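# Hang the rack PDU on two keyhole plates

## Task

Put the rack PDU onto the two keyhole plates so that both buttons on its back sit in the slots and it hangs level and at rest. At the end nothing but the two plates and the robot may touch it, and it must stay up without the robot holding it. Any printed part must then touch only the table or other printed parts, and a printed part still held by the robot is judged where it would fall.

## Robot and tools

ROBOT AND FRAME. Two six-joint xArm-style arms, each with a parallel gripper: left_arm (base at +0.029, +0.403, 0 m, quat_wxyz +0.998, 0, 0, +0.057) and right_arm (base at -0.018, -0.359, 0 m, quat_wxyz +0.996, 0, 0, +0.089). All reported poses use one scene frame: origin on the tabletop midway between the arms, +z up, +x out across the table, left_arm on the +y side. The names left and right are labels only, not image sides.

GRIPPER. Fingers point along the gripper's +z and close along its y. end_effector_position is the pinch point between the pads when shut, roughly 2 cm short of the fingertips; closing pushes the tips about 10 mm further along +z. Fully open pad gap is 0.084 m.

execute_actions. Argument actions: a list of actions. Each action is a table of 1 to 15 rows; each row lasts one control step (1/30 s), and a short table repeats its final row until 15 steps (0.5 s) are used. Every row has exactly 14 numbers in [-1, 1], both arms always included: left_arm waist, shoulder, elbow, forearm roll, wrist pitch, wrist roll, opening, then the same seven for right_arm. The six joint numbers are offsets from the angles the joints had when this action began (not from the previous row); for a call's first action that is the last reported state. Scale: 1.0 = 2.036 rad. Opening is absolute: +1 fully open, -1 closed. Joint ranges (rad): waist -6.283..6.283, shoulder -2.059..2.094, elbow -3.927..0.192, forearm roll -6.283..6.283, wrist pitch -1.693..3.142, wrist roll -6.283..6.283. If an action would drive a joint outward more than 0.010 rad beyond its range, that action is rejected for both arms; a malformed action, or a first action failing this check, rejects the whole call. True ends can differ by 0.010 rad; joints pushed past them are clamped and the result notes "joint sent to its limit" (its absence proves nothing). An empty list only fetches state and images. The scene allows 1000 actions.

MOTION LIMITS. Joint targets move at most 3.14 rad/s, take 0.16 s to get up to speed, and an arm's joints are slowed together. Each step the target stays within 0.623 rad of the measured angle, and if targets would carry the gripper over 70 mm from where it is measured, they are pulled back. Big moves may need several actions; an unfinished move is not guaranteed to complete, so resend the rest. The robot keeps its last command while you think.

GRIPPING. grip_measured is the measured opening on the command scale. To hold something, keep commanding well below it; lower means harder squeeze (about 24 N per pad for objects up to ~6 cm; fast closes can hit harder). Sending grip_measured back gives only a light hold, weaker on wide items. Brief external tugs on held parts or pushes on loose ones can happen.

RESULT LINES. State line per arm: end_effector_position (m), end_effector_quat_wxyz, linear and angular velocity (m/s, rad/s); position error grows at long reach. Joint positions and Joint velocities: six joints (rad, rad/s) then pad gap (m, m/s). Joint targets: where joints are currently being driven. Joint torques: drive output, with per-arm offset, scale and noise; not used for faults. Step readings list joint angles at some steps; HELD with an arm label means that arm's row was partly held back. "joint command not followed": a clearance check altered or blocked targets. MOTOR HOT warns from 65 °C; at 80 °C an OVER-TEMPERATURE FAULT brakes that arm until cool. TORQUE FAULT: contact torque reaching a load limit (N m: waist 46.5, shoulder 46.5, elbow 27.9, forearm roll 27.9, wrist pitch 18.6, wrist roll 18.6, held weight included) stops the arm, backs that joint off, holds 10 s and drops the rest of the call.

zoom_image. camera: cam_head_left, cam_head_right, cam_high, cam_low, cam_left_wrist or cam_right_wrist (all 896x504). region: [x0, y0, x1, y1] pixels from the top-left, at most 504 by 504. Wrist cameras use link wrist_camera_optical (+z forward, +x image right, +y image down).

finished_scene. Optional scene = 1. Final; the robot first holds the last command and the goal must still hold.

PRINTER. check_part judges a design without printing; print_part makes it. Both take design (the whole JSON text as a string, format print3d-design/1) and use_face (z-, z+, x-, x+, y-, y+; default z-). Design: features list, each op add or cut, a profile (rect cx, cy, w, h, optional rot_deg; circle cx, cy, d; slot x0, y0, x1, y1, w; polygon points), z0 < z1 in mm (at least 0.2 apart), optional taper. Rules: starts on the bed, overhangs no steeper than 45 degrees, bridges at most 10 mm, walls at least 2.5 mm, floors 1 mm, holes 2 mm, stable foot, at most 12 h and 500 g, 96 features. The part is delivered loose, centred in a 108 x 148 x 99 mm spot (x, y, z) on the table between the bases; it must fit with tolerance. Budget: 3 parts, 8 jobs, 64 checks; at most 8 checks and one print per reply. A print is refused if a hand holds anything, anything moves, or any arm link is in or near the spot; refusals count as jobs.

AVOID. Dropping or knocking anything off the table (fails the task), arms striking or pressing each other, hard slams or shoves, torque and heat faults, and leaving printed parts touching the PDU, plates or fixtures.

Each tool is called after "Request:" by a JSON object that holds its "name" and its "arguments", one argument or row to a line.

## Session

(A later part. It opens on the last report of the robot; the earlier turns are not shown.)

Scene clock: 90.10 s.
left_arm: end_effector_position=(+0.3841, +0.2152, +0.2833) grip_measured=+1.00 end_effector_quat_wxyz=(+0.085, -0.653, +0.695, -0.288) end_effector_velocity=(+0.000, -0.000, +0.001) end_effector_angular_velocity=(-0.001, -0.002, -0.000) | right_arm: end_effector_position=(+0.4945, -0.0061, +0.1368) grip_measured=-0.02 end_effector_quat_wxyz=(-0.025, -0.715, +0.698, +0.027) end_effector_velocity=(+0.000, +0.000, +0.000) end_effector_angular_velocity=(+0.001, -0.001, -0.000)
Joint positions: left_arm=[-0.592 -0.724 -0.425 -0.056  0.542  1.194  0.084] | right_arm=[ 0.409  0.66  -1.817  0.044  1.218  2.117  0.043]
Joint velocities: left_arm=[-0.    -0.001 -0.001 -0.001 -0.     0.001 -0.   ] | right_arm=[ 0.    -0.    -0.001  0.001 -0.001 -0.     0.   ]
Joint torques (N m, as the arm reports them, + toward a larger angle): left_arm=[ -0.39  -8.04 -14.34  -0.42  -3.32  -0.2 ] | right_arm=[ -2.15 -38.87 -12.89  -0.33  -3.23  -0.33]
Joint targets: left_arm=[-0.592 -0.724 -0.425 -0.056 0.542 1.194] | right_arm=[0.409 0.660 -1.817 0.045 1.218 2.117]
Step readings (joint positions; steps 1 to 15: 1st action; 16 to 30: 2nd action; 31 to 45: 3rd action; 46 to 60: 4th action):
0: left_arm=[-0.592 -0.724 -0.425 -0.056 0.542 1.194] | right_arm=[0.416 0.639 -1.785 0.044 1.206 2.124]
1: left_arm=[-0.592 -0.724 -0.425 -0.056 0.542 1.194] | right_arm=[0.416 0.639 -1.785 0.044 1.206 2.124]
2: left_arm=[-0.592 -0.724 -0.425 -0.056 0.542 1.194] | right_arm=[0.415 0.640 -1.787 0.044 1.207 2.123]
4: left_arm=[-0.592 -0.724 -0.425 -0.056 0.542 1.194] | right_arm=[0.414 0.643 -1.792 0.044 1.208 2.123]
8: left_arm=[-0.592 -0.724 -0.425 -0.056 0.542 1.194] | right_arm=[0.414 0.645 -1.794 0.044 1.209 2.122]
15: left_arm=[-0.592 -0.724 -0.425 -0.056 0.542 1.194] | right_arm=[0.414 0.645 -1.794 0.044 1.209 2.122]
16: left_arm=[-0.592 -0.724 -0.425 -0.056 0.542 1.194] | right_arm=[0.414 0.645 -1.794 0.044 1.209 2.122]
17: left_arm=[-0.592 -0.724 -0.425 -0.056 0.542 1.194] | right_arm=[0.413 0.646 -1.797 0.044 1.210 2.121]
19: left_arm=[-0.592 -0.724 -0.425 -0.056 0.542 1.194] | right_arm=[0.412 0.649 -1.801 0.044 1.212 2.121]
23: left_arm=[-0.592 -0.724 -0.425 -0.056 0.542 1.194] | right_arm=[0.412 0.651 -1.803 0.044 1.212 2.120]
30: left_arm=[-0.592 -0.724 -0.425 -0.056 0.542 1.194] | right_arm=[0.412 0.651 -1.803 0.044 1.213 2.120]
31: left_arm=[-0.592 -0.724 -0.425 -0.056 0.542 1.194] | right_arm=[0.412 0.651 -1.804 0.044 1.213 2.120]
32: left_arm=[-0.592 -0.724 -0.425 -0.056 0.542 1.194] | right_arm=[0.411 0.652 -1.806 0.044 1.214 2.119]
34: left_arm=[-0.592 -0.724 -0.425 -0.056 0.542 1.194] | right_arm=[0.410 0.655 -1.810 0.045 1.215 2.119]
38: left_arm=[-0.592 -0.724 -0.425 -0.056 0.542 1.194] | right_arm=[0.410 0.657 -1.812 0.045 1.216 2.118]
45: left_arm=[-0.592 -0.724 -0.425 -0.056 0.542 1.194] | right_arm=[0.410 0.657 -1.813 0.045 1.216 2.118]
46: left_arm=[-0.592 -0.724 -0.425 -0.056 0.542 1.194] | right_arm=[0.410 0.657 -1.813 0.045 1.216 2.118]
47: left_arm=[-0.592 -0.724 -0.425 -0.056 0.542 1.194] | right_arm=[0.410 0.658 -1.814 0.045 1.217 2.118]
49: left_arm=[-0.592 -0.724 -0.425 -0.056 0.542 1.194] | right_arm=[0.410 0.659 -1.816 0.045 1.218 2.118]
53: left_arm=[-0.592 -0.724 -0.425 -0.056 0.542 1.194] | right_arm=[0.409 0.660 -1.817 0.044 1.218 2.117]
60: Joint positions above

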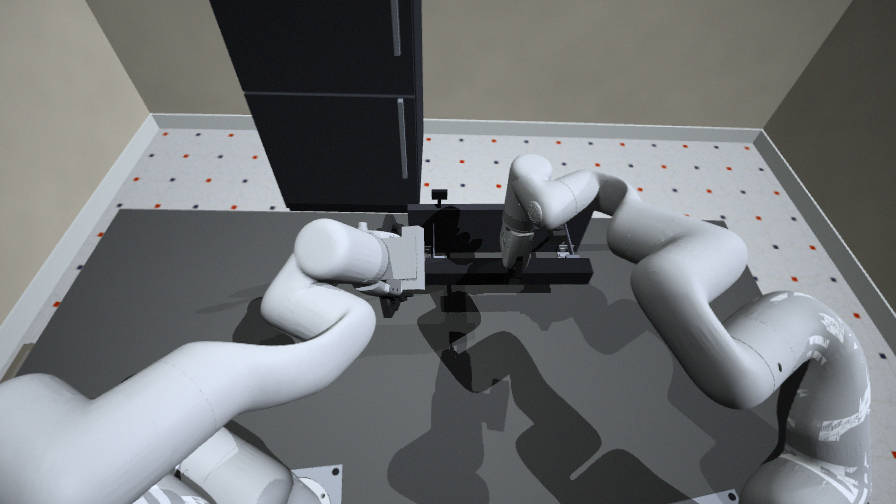

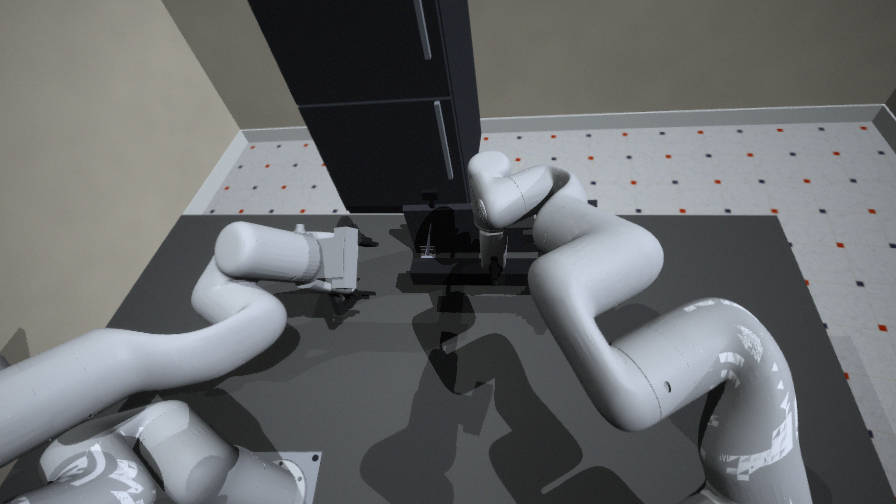

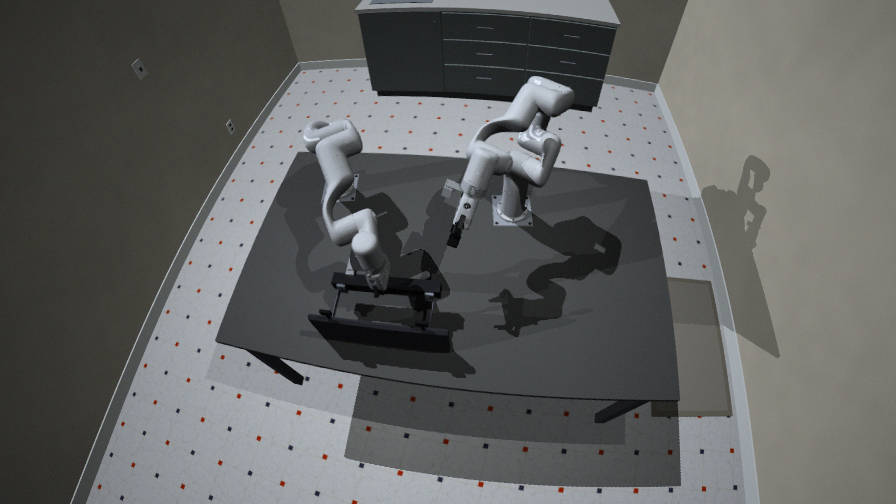

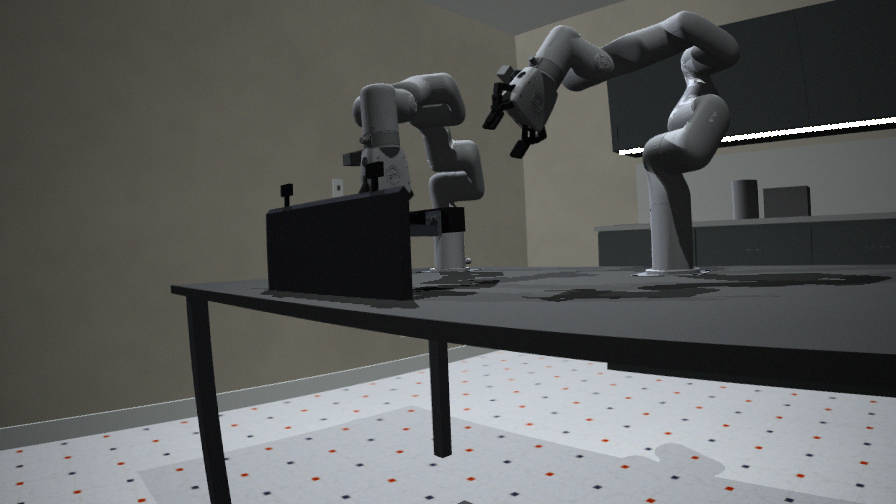

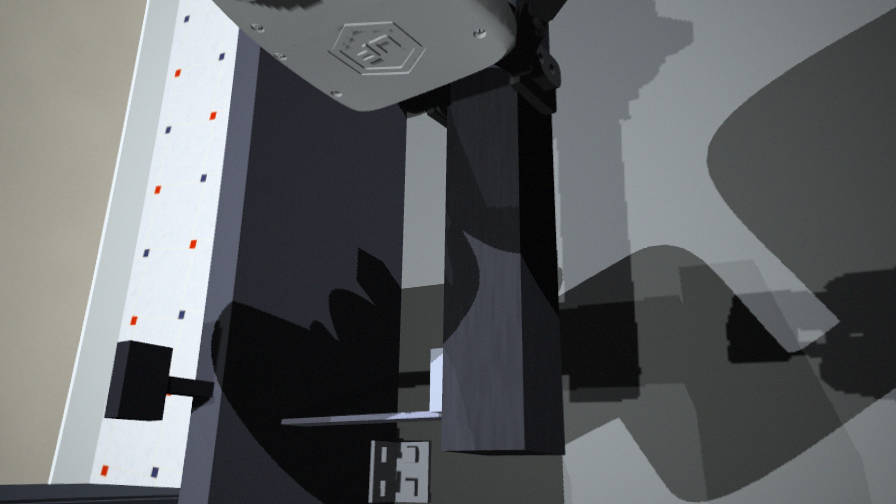

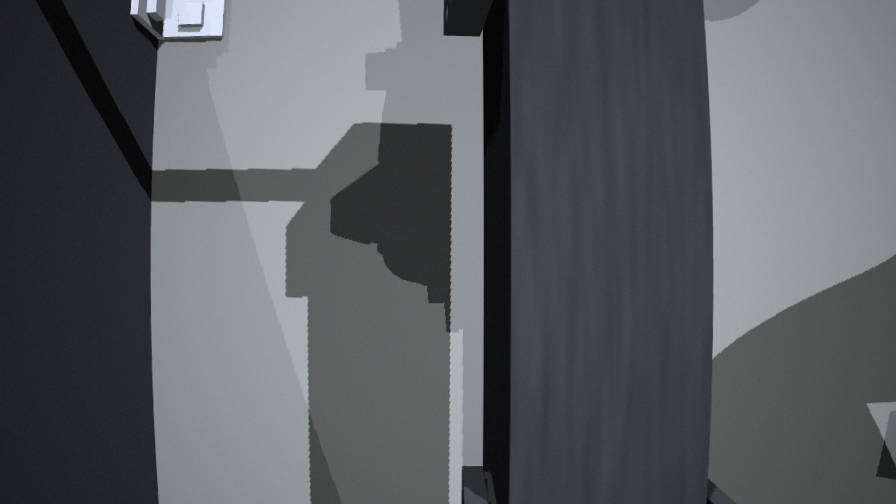

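Request:
{"name": "execute_actions", "arguments": {
  "actions": [
    [[0,0,0,0,0,0,1,-0.0003,0.0035,-0.0054,0,0.0019,-0.0003,-1]],
    [[0,0,0,0,0,0,1,-0.0005,0.0015,-0.0023,0,0.0008,-0.0005,-1]]
  ]
}}

Scene clock: 91.23 s.
left_arm: end_effector_position=(+0.3841, +0.2152, +0.2833) grip_measured=+1.00 end_effector_quat_wxyz=(+0.085, -0.653, +0.695, -0.288) end_effector_velocity=(+0.000, -0.000, -0.000) end_effector_angular_velocity=(+0.000, +0.000, -0.000) | right_arm: end_effector_position=(+0.4953, -0.0056, +0.1361) grip_measured=-0.01 end_effector_quat_wxyz=(-0.027, -0.716, +0.697, +0.028) end_effector_velocity=(-0.000, -0.001, -0.001) end_effector_angular_velocity=(-0.001, +0.001, -0.001)
Joint positions: left_arm=[-0.592 -0.724 -0.425 -0.056  0.542  1.194  0.084] | right_arm=[ 0.409  0.67  -1.832  0.045  1.228  2.115  0.043]
Joint velocities: left_arm=[ 0.  0. -0.  0. -0.  0. -0.] | right_arm=[-0.     0.     0.001 -0.     0.     0.     0.   ]
Joint torques (N m, as the arm reports them, + toward a larger angle): left_arm=[ -0.41  -8.45 -14.28   0.02  -3.46  -0.47] | right_arm=[ -7.75 -35.74 -15.43  -2.05  -8.54   0.07]
Joint targets: left_arm=[-0.592 -0.724 -0.425 -0.056 0.542 1.194] | right_arm=[0.408 0.670 -1.832 0.045 1.225 2.115]
Step readings (joint positions; steps 1 to 15: 1st action; 16 to 30: 2nd action):
0: left_arm=[-0.592 -0.724 -0.425 -0.056 0.542 1.194] | right_arm=[0.409 0.660 -1.817 0.044 1.218 2.117]
1: left_arm=[-0.592 -0.724 -0.425 -0.056 0.542 1.194] | right_arm=[0.409 0.660 -1.818 0.044 1.218 2.117]
2: left_arm=[-0.592 -0.724 -0.425 -0.056 0.542 1.194] | right_arm=[0.409 0.662 -1.820 0.044 1.220 2.117]
4: left_arm=[-0.592 -0.724 -0.425 -0.056 0.542 1.194] | right_arm=[0.409 0.665 -1.824 0.045 1.223 2.117]
8: left_arm=[-0.592 -0.724 -0.425 -0.056 0.542 1.194] | right_arm=[0.409 0.667 -1.827 0.045 1.224 2.116]
15: left_arm=[-0.592 -0.724 -0.425 -0.056 0.542 1.194] | right_arm=[0.409 0.667 -1.827 0.045 1.224 2.116]
16: left_arm=[-0.592 -0.724 -0.425 -0.056 0.542 1.194] | right_arm=[0.409 0.667 -1.827 0.045 1.224 2.116]
17: left_arm=[-0.592 -0.724 -0.425 -0.056 0.542 1.194] | right_arm=[0.409 0.668 -1.828 0.045 1.225 2.116]
19: left_arm=[-0.592 -0.724 -0.425 -0.056 0.542 1.194] | right_arm=[0.409 0.669 -1.830 0.045 1.226 2.116]
23: left_arm=[-0.592 -0.724 -0.425 -0.056 0.542 1.194] | right_arm=[0.409 0.669 -1.831 0.045 1.227 2.115]
30: Joint positions above

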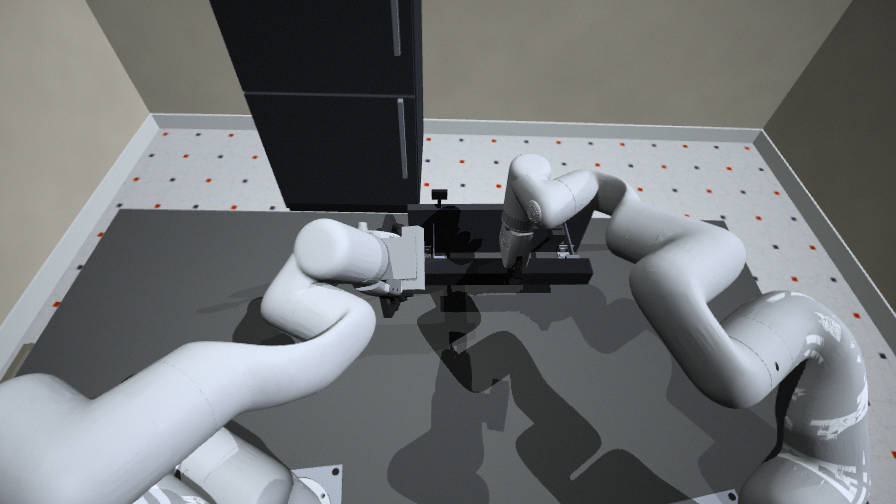

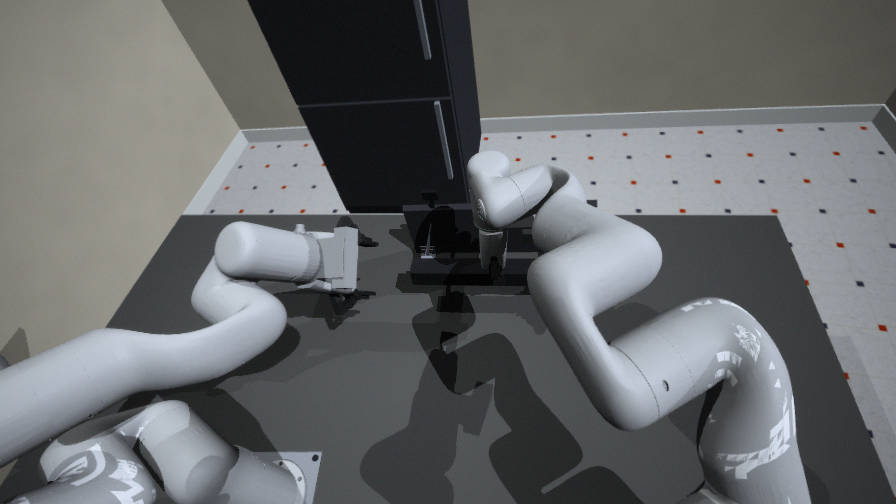

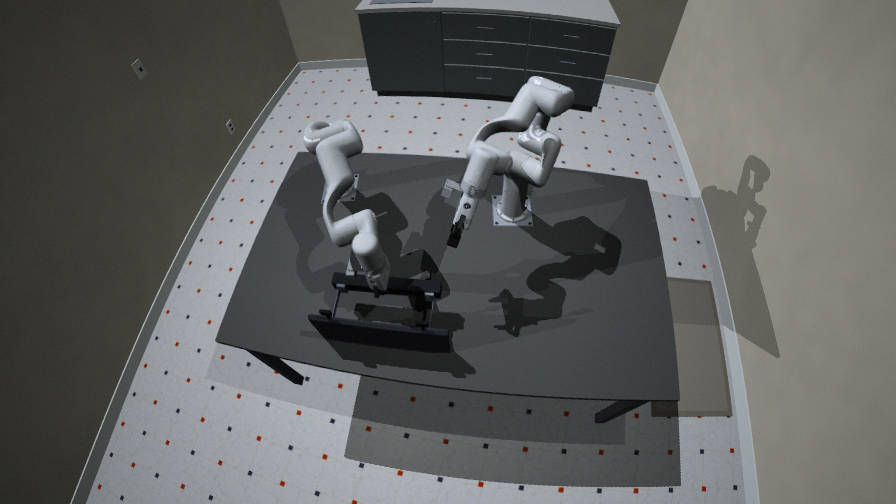

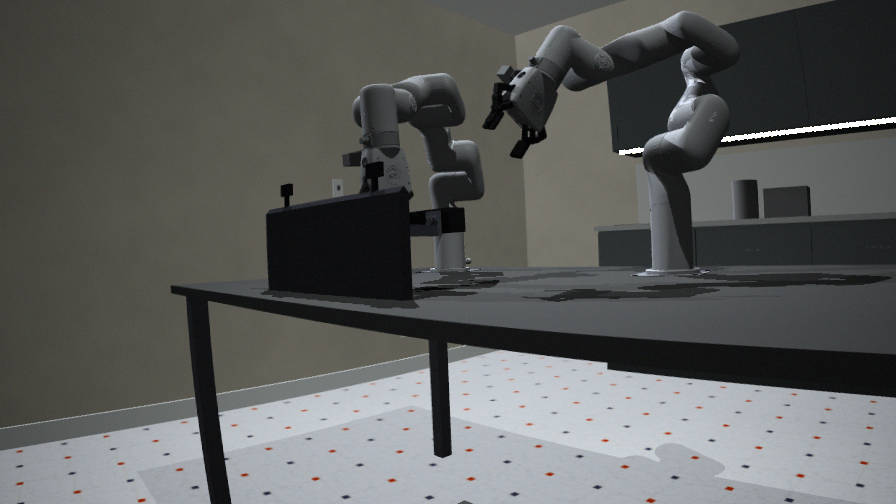

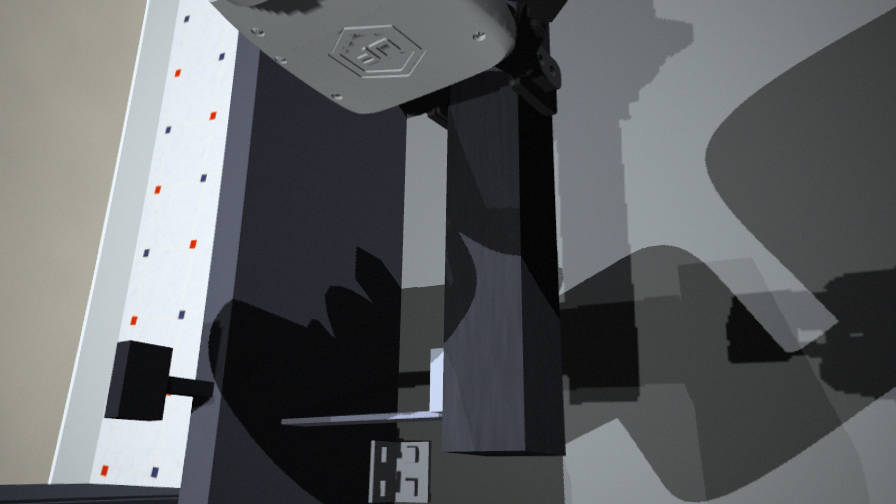

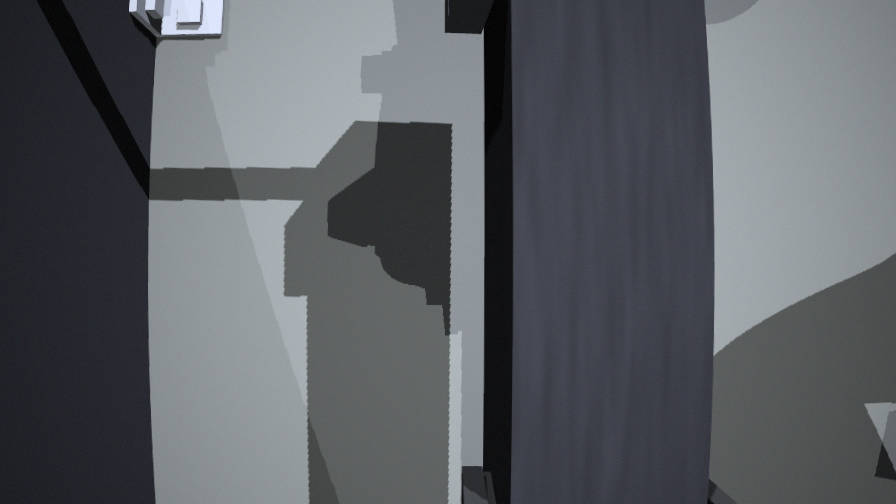

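Bottomed. Back off 0.7 mm, lower 6 mm.

Request:
{"name": "execute_actions", "arguments": {
  "actions": [
    [[0,0,0,0,0,0,1,0.0004,-0.0015,0.002,0,-0.002,0.0004,-1]],
    [[0,0,0,0,0,0,1,0,0.001,0.0014,0,-0.0024,0,-1]],
    [[0,0,0,0,0,0,1,0,0.001,0.0014,0,-0.0024,0,-1]],
    [[0,0,0,0,0,0,1,0,0.001,0.0014,0,-0.0024,0,-1]]
  ]
}}

Scene clock: 93.43 s.
left_arm: end_effector_position=(+0.3841, +0.2152, +0.2833) grip_measured=+1.00 end_effector_quat_wxyz=(+0.085, -0.653, +0.695, -0.288) end_effector_velocity=(+0.000, +0.000, +0.000) end_effector_angular_velocity=(+0.000, -0.001, -0.000) | right_arm: end_effector_position=(+0.4952, -0.0049, +0.1299) grip_measured=-0.01 end_effector_quat_wxyz=(-0.026, -0.716, +0.698, +0.027) end_effector_velocity=(+0.000, -0.000, +0.000) end_effector_angular_velocity=(-0.001, -0.000, -0.000)
Joint positions: left_arm=[-0.592 -0.724 -0.425 -0.056  0.542  1.194  0.084] | right_arm=[ 0.41   0.673 -1.819  0.045  1.209  2.116  0.044]
Joint velocities: left_arm=[ 0.    -0.001  0.     0.001 -0.    -0.    -0.   ] | right_arm=[-0.    -0.    -0.    -0.001  0.001  0.    -0.   ]
Joint torques (N m, as the arm reports them, + toward a larger angle): left_arm=[ -0.73  -8.65 -14.58   0.08  -3.52  -0.3 ] | right_arm=[ -8.6  -35.97 -14.41  -2.08  -6.93   0.43]
Joint targets: left_arm=[-0.592 -0.724 -0.425 -0.056 0.542 1.194] | right_arm=[0.410 0.673 -1.819 0.045 1.209 2.116]
Step readings (joint positions; steps 1 to 15: 1st action; 16 to 30: 2nd action; 31 to 45: 3rd action; 46 to 60: 4th action):
0: left_arm=[-0.592 -0.724 -0.425 -0.056 0.542 1.194] | right_arm=[0.408 0.670 -1.832 0.045 1.228 2.115]
1: left_arm=[-0.592 -0.724 -0.425 -0.056 0.542 1.194] | right_arm=[0.409 0.670 -1.832 0.045 1.228 2.115]
2: left_arm=[-0.592 -0.724 -0.425 -0.056 0.542 1.194] | right_arm=[0.409 0.669 -1.831 0.045 1.227 2.116]
4: left_arm=[-0.592 -0.724 -0.425 -0.056 0.542 1.194] | right_arm=[0.409 0.668 -1.829 0.045 1.225 2.116]
8: left_arm=[-0.592 -0.724 -0.425 -0.056 0.542 1.194] | right_arm=[0.409 0.667 -1.828 0.045 1.224 2.116]
15: left_arm=[-0.592 -0.724 -0.425 -0.056 0.542 1.194] | right_arm=[0.409 0.667 -1.827 0.045 1.224 2.116]
16: left_arm=[-0.592 -0.724 -0.425 -0.056 0.542 1.194] | right_arm=[0.409 0.667 -1.827 0.045 1.224 2.116]
17: left_arm=[-0.592 -0.724 -0.425 -0.056 0.542 1.194] | right_arm=[0.409 0.667 -1.827 0.045 1.223 2.116]
19: left_arm=[-0.592 -0.724 -0.425 -0.056 0.542 1.194] | right_arm=[0.409 0.667 -1.826 0.045 1.221 2.116]
23: left_arm=[-0.592 -0.724 -0.425 -0.056 0.542 1.194] | right_arm=[0.409 0.669 -1.825 0.045 1.219 2.116]
30: left_arm=[-0.592 -0.724 -0.425 -0.056 0.542 1.194] | right_arm=[0.409 0.669 -1.825 0.045 1.219 2.116]
31: left_arm=[-0.592 -0.724 -0.425 -0.056 0.542 1.194] | right_arm=[0.409 0.669 -1.825 0.045 1.219 2.116]
32: left_arm=[-0.592 -0.724 -0.425 -0.056 0.542 1.194] | right_arm=[0.409 0.669 -1.824 0.045 1.218 2.116]
34: left_arm=[-0.592 -0.724 -0.425 -0.056 0.542 1.194] | right_arm=[0.410 0.670 -1.823 0.045 1.216 2.116]
38: left_arm=[-0.592 -0.724 -0.425 -0.056 0.542 1.194] | right_arm=[0.410 0.671 -1.822 0.045 1.214 2.116]
45: left_arm=[-0.592 -0.724 -0.425 -0.056 0.542 1.194] | right_arm=[0.410 0.671 -1.822 0.045 1.214 2.116]
46: left_arm=[-0.592 -0.724 -0.425 -0.056 0.542 1.194] | right_arm=[0.410 0.671 -1.822 0.045 1.214 2.116]
47: left_arm=[-0.592 -0.724 -0.425 -0.056 0.542 1.194] | right_arm=[0.410 0.671 -1.821 0.045 1.213 2.116]
49: left_arm=[-0.592 -0.724 -0.425 -0.056 0.542 1.194] | right_arm=[0.410 0.671 -1.821 0.045 1.211 2.116]
53: left_arm=[-0.592 -0.724 -0.425 -0.056 0.542 1.194] | right_arm=[0.410 0.673 -1.819 0.045 1.209 2.116]
60: Joint positions above

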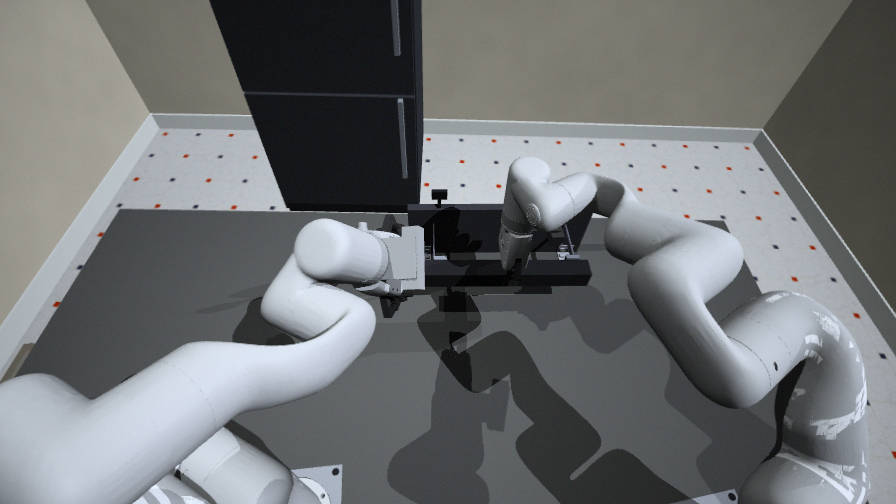

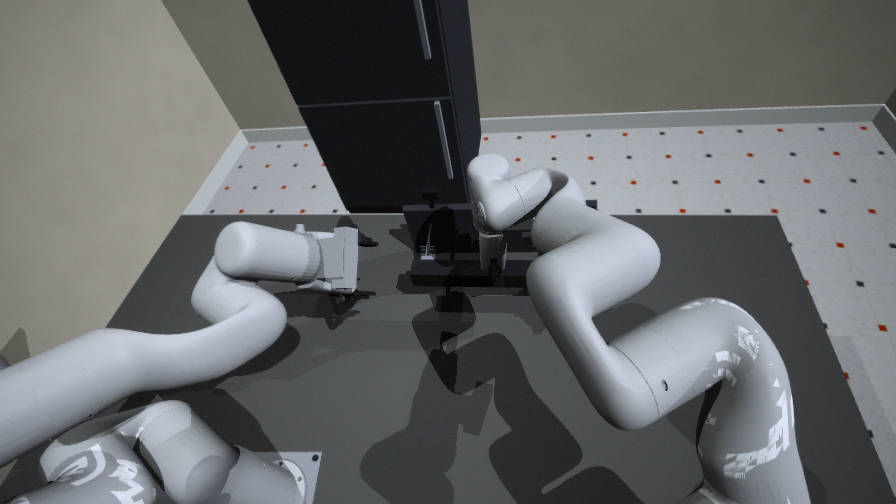

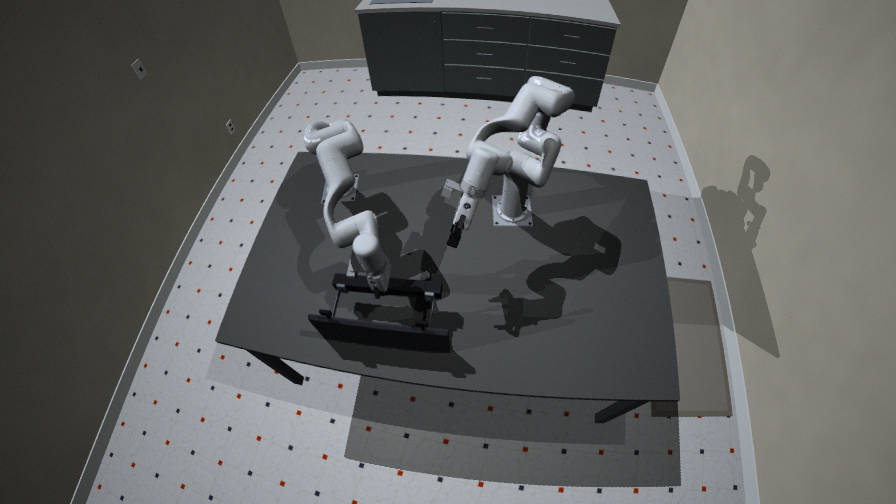

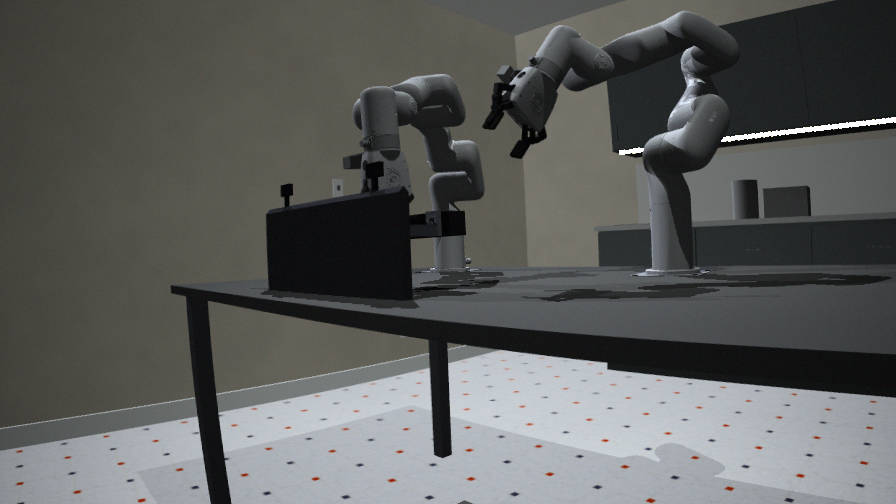

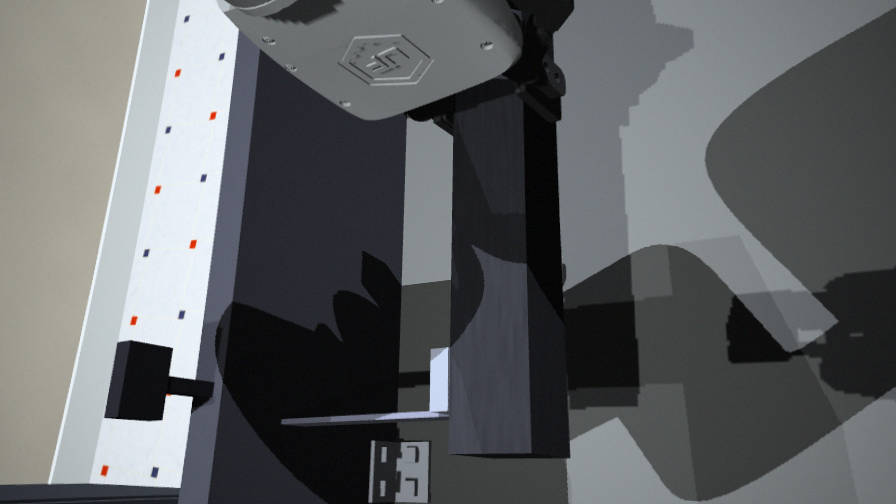

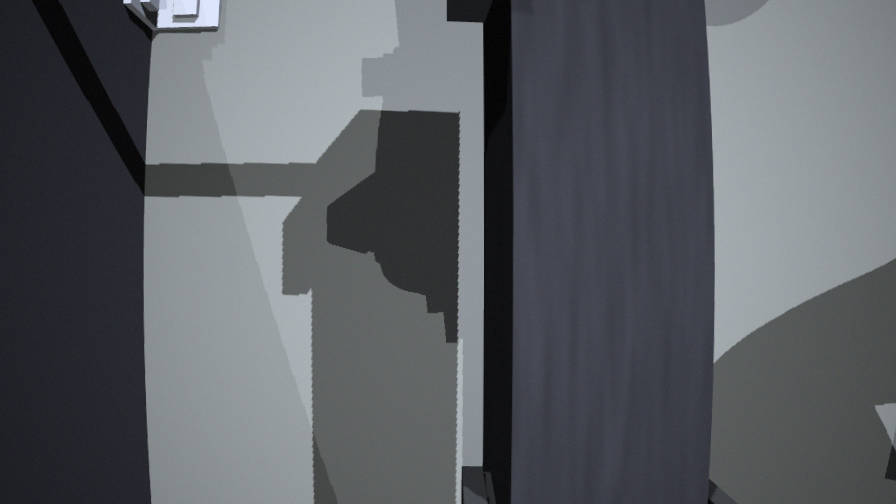

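Request:
{"name": "execute_actions", "arguments": {
  "actions": [
    [[0,0,0,0,0,0,1,0.0007,-0.002,0.0032,0,-0.0012,0.0007,-1]],
    [[0,0,0,0,0,0,1,0,0.001,0.0018,0,-0.0028,0,-1]],
    [[0,0,0,0,0,0,1,0,0.001,0.0018,0,-0.0028,0,-1]],
    [[0,0,0,0,0,0,1,0,0.001,0.0018,0,-0.0028,0,-1]],
    [[0,0,0,0,0,0,1,0,0.001,0.0018,0,-0.0028,0,-1]]
  ]
}}

Scene clock: 97.17 s.
left_arm: end_effector_position=(+0.3841, +0.2152, +0.2833) grip_measured=+1.00 end_effector_quat_wxyz=(+0.085, -0.653, +0.695, -0.288) end_effector_velocity=(-0.000, -0.000, +0.000) end_effector_angular_velocity=(-0.001, +0.000, -0.000) | right_arm: end_effector_position=(+0.4949, -0.0050, +0.1214) grip_measured=-0.01 end_effector_quat_wxyz=(-0.025, -0.715, +0.698, +0.026) end_effector_velocity=(+0.001, -0.000, -0.000) end_effector_angular_velocity=(+0.000, -0.001, +0.000)
Joint positions: left_arm=[-0.592 -0.724 -0.425 -0.056  0.542  1.194  0.084] | right_arm=[ 0.41   0.677 -1.799  0.045  1.182  2.118  0.043]
Joint velocities: left_arm=[-0.001 -0.001  0.    -0.001  0.    -0.     0.   ] | right_arm=[-0.001  0.002 -0.001 -0.    -0.001 -0.001  0.001]
Joint torques (N m, as the arm reports them, + toward a larger angle): left_arm=[ -0.62  -9.28 -14.48   0.07  -3.26  -0.3 ] | right_arm=[ -6.33 -33.03 -12.51  -1.1   -5.44  -0.11]
Joint targets: left_arm=[-0.592 -0.724 -0.425 -0.056 0.542 1.194] | right_arm=[0.410 0.677 -1.799 0.045 1.182 2.118]
Step readings (joint positions; steps 1 to 15: 1st action; 16 to 30: 2nd action; 31 to 45: 3rd action; 46 to 60: 4th action; 61 to 75: 5th action):
0: left_arm=[-0.592 -0.724 -0.425 -0.056 0.542 1.194] | right_arm=[0.410 0.673 -1.819 0.045 1.209 2.116]
1: left_arm=[-0.592 -0.724 -0.425 -0.056 0.542 1.194] | right_arm=[0.410 0.673 -1.819 0.045 1.209 2.116]
2: left_arm=[-0.592 -0.724 -0.425 -0.056 0.542 1.194] | right_arm=[0.410 0.672 -1.817 0.045 1.208 2.117]
4: left_arm=[-0.592 -0.724 -0.425 -0.056 0.542 1.194] | right_arm=[0.410 0.671 -1.815 0.045 1.206 2.117]
8: left_arm=[-0.592 -0.724 -0.425 -0.056 0.542 1.194] | right_arm=[0.410 0.670 -1.814 0.045 1.205 2.117]
15: left_arm=[-0.592 -0.724 -0.425 -0.056 0.542 1.194] | right_arm=[0.410 0.670 -1.813 0.045 1.205 2.118]
16: left_arm=[-0.592 -0.724 -0.425 -0.056 0.542 1.194] | right_arm=[0.410 0.670 -1.813 0.045 1.205 2.118]
17: left_arm=[-0.592 -0.724 -0.425 -0.056 0.542 1.194] | right_arm=[0.410 0.670 -1.812 0.045 1.204 2.118]
19: left_arm=[-0.592 -0.724 -0.425 -0.056 0.542 1.194] | right_arm=[0.410 0.670 -1.811 0.045 1.202 2.118]
23: left_arm=[-0.592 -0.724 -0.425 -0.056 0.542 1.194] | right_arm=[0.410 0.671 -1.810 0.045 1.200 2.118]
30: left_arm=[-0.592 -0.724 -0.425 -0.056 0.542 1.194] | right_arm=[0.410 0.671 -1.810 0.045 1.199 2.118]
31: left_arm=[-0.592 -0.724 -0.425 -0.056 0.542 1.194] | right_arm=[0.410 0.672 -1.809 0.045 1.199 2.118]
32: left_arm=[-0.592 -0.724 -0.425 -0.056 0.542 1.194] | right_arm=[0.410 0.672 -1.809 0.045 1.198 2.118]
34: left_arm=[-0.592 -0.724 -0.425 -0.056 0.542 1.194] | right_arm=[0.410 0.673 -1.807 0.045 1.195 2.118]
38: left_arm=[-0.592 -0.724 -0.425 -0.056 0.542 1.194] | right_arm=[0.410 0.674 -1.806 0.045 1.193 2.117]
45: left_arm=[-0.592 -0.724 -0.425 -0.056 0.542 1.194] | right_arm=[0.410 0.674 -1.806 0.045 1.193 2.118]
46: left_arm=[-0.592 -0.724 -0.425 -0.056 0.542 1.194] | right_arm=[0.410 0.674 -1.806 0.045 1.193 2.118]
47: left_arm=[-0.592 -0.724 -0.425 -0.056 0.542 1.194] | right_arm=[0.410 0.674 -1.805 0.045 1.192 2.118]
49: left_arm=[-0.592 -0.724 -0.425 -0.056 0.542 1.194] | right_arm=[0.410 0.675 -1.803 0.045 1.189 2.118]
53: left_arm=[-0.592 -0.724 -0.425 -0.056 0.542 1.194] | right_arm=[0.410 0.675 -1.803 0.045 1.188 2.118]
60: left_arm=[-0.592 -0.724 -0.425 -0.056 0.542 1.194] | right_arm=[0.410 0.675 -1.802 0.045 1.188 2.118]
61: left_arm=[-0.592 -0.724 -0.425 -0.056 0.542 1.194] | right_arm=[0.410 0.675 -1.802 0.045 1.187 2.118]
62: left_arm=[-0.592 -0.724 -0.425 -0.056 0.542 1.194] | right_arm=[0.410 0.676 -1.802 0.045 1.186 2.118]
64: left_arm=[-0.592 -0.724 -0.425 -0.056 0.542 1.194] | right_arm=[0.410 0.676 -1.800 0.045 1.184 2.118]
68: left_arm=[-0.592 -0.724 -0.425 -0.056 0.542 1.194] | right_arm=[0.410 0.677 -1.799 0.045 1.183 2.118]
75: Joint positions above

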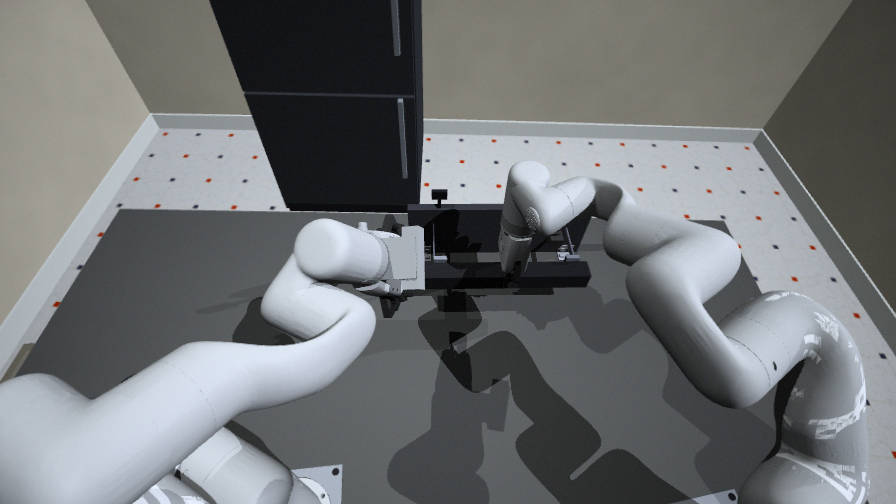

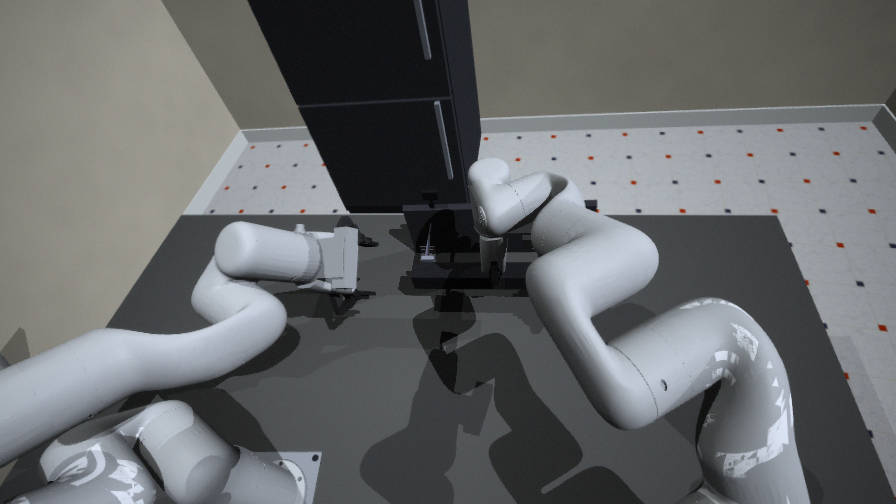

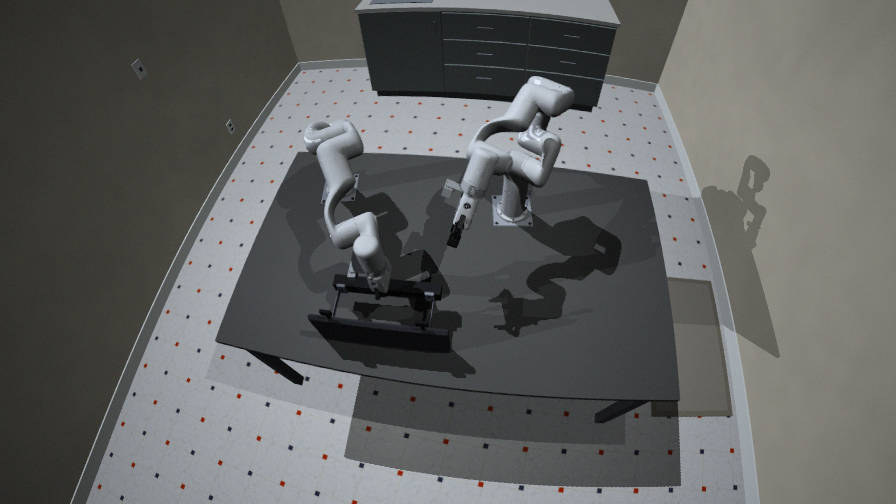

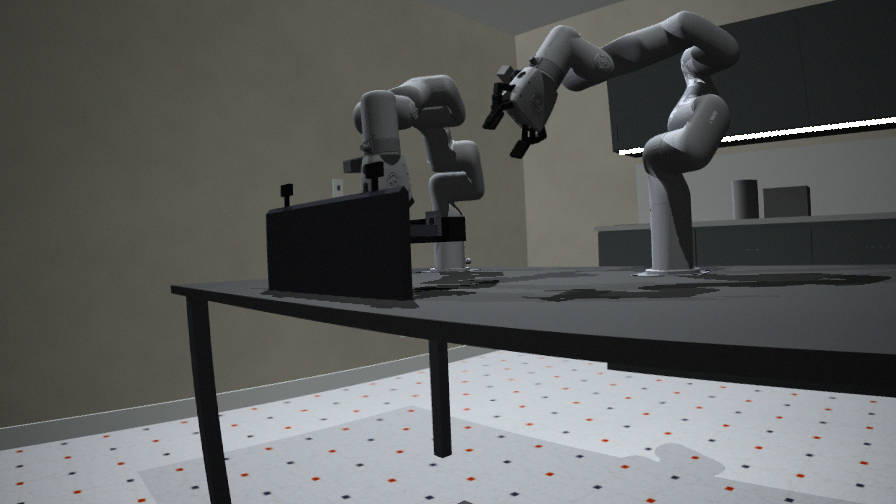

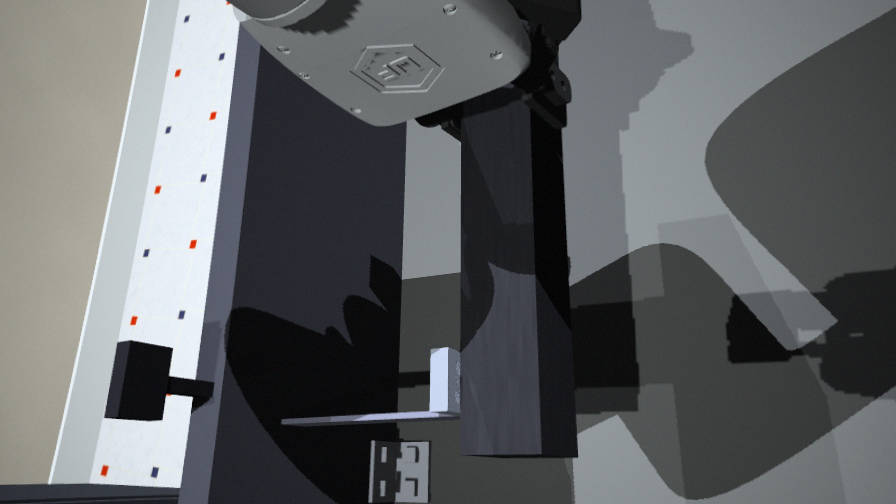

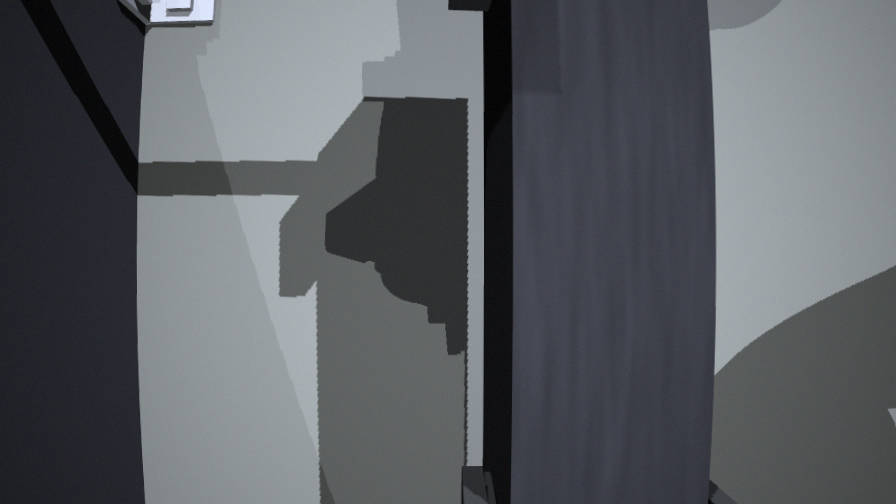

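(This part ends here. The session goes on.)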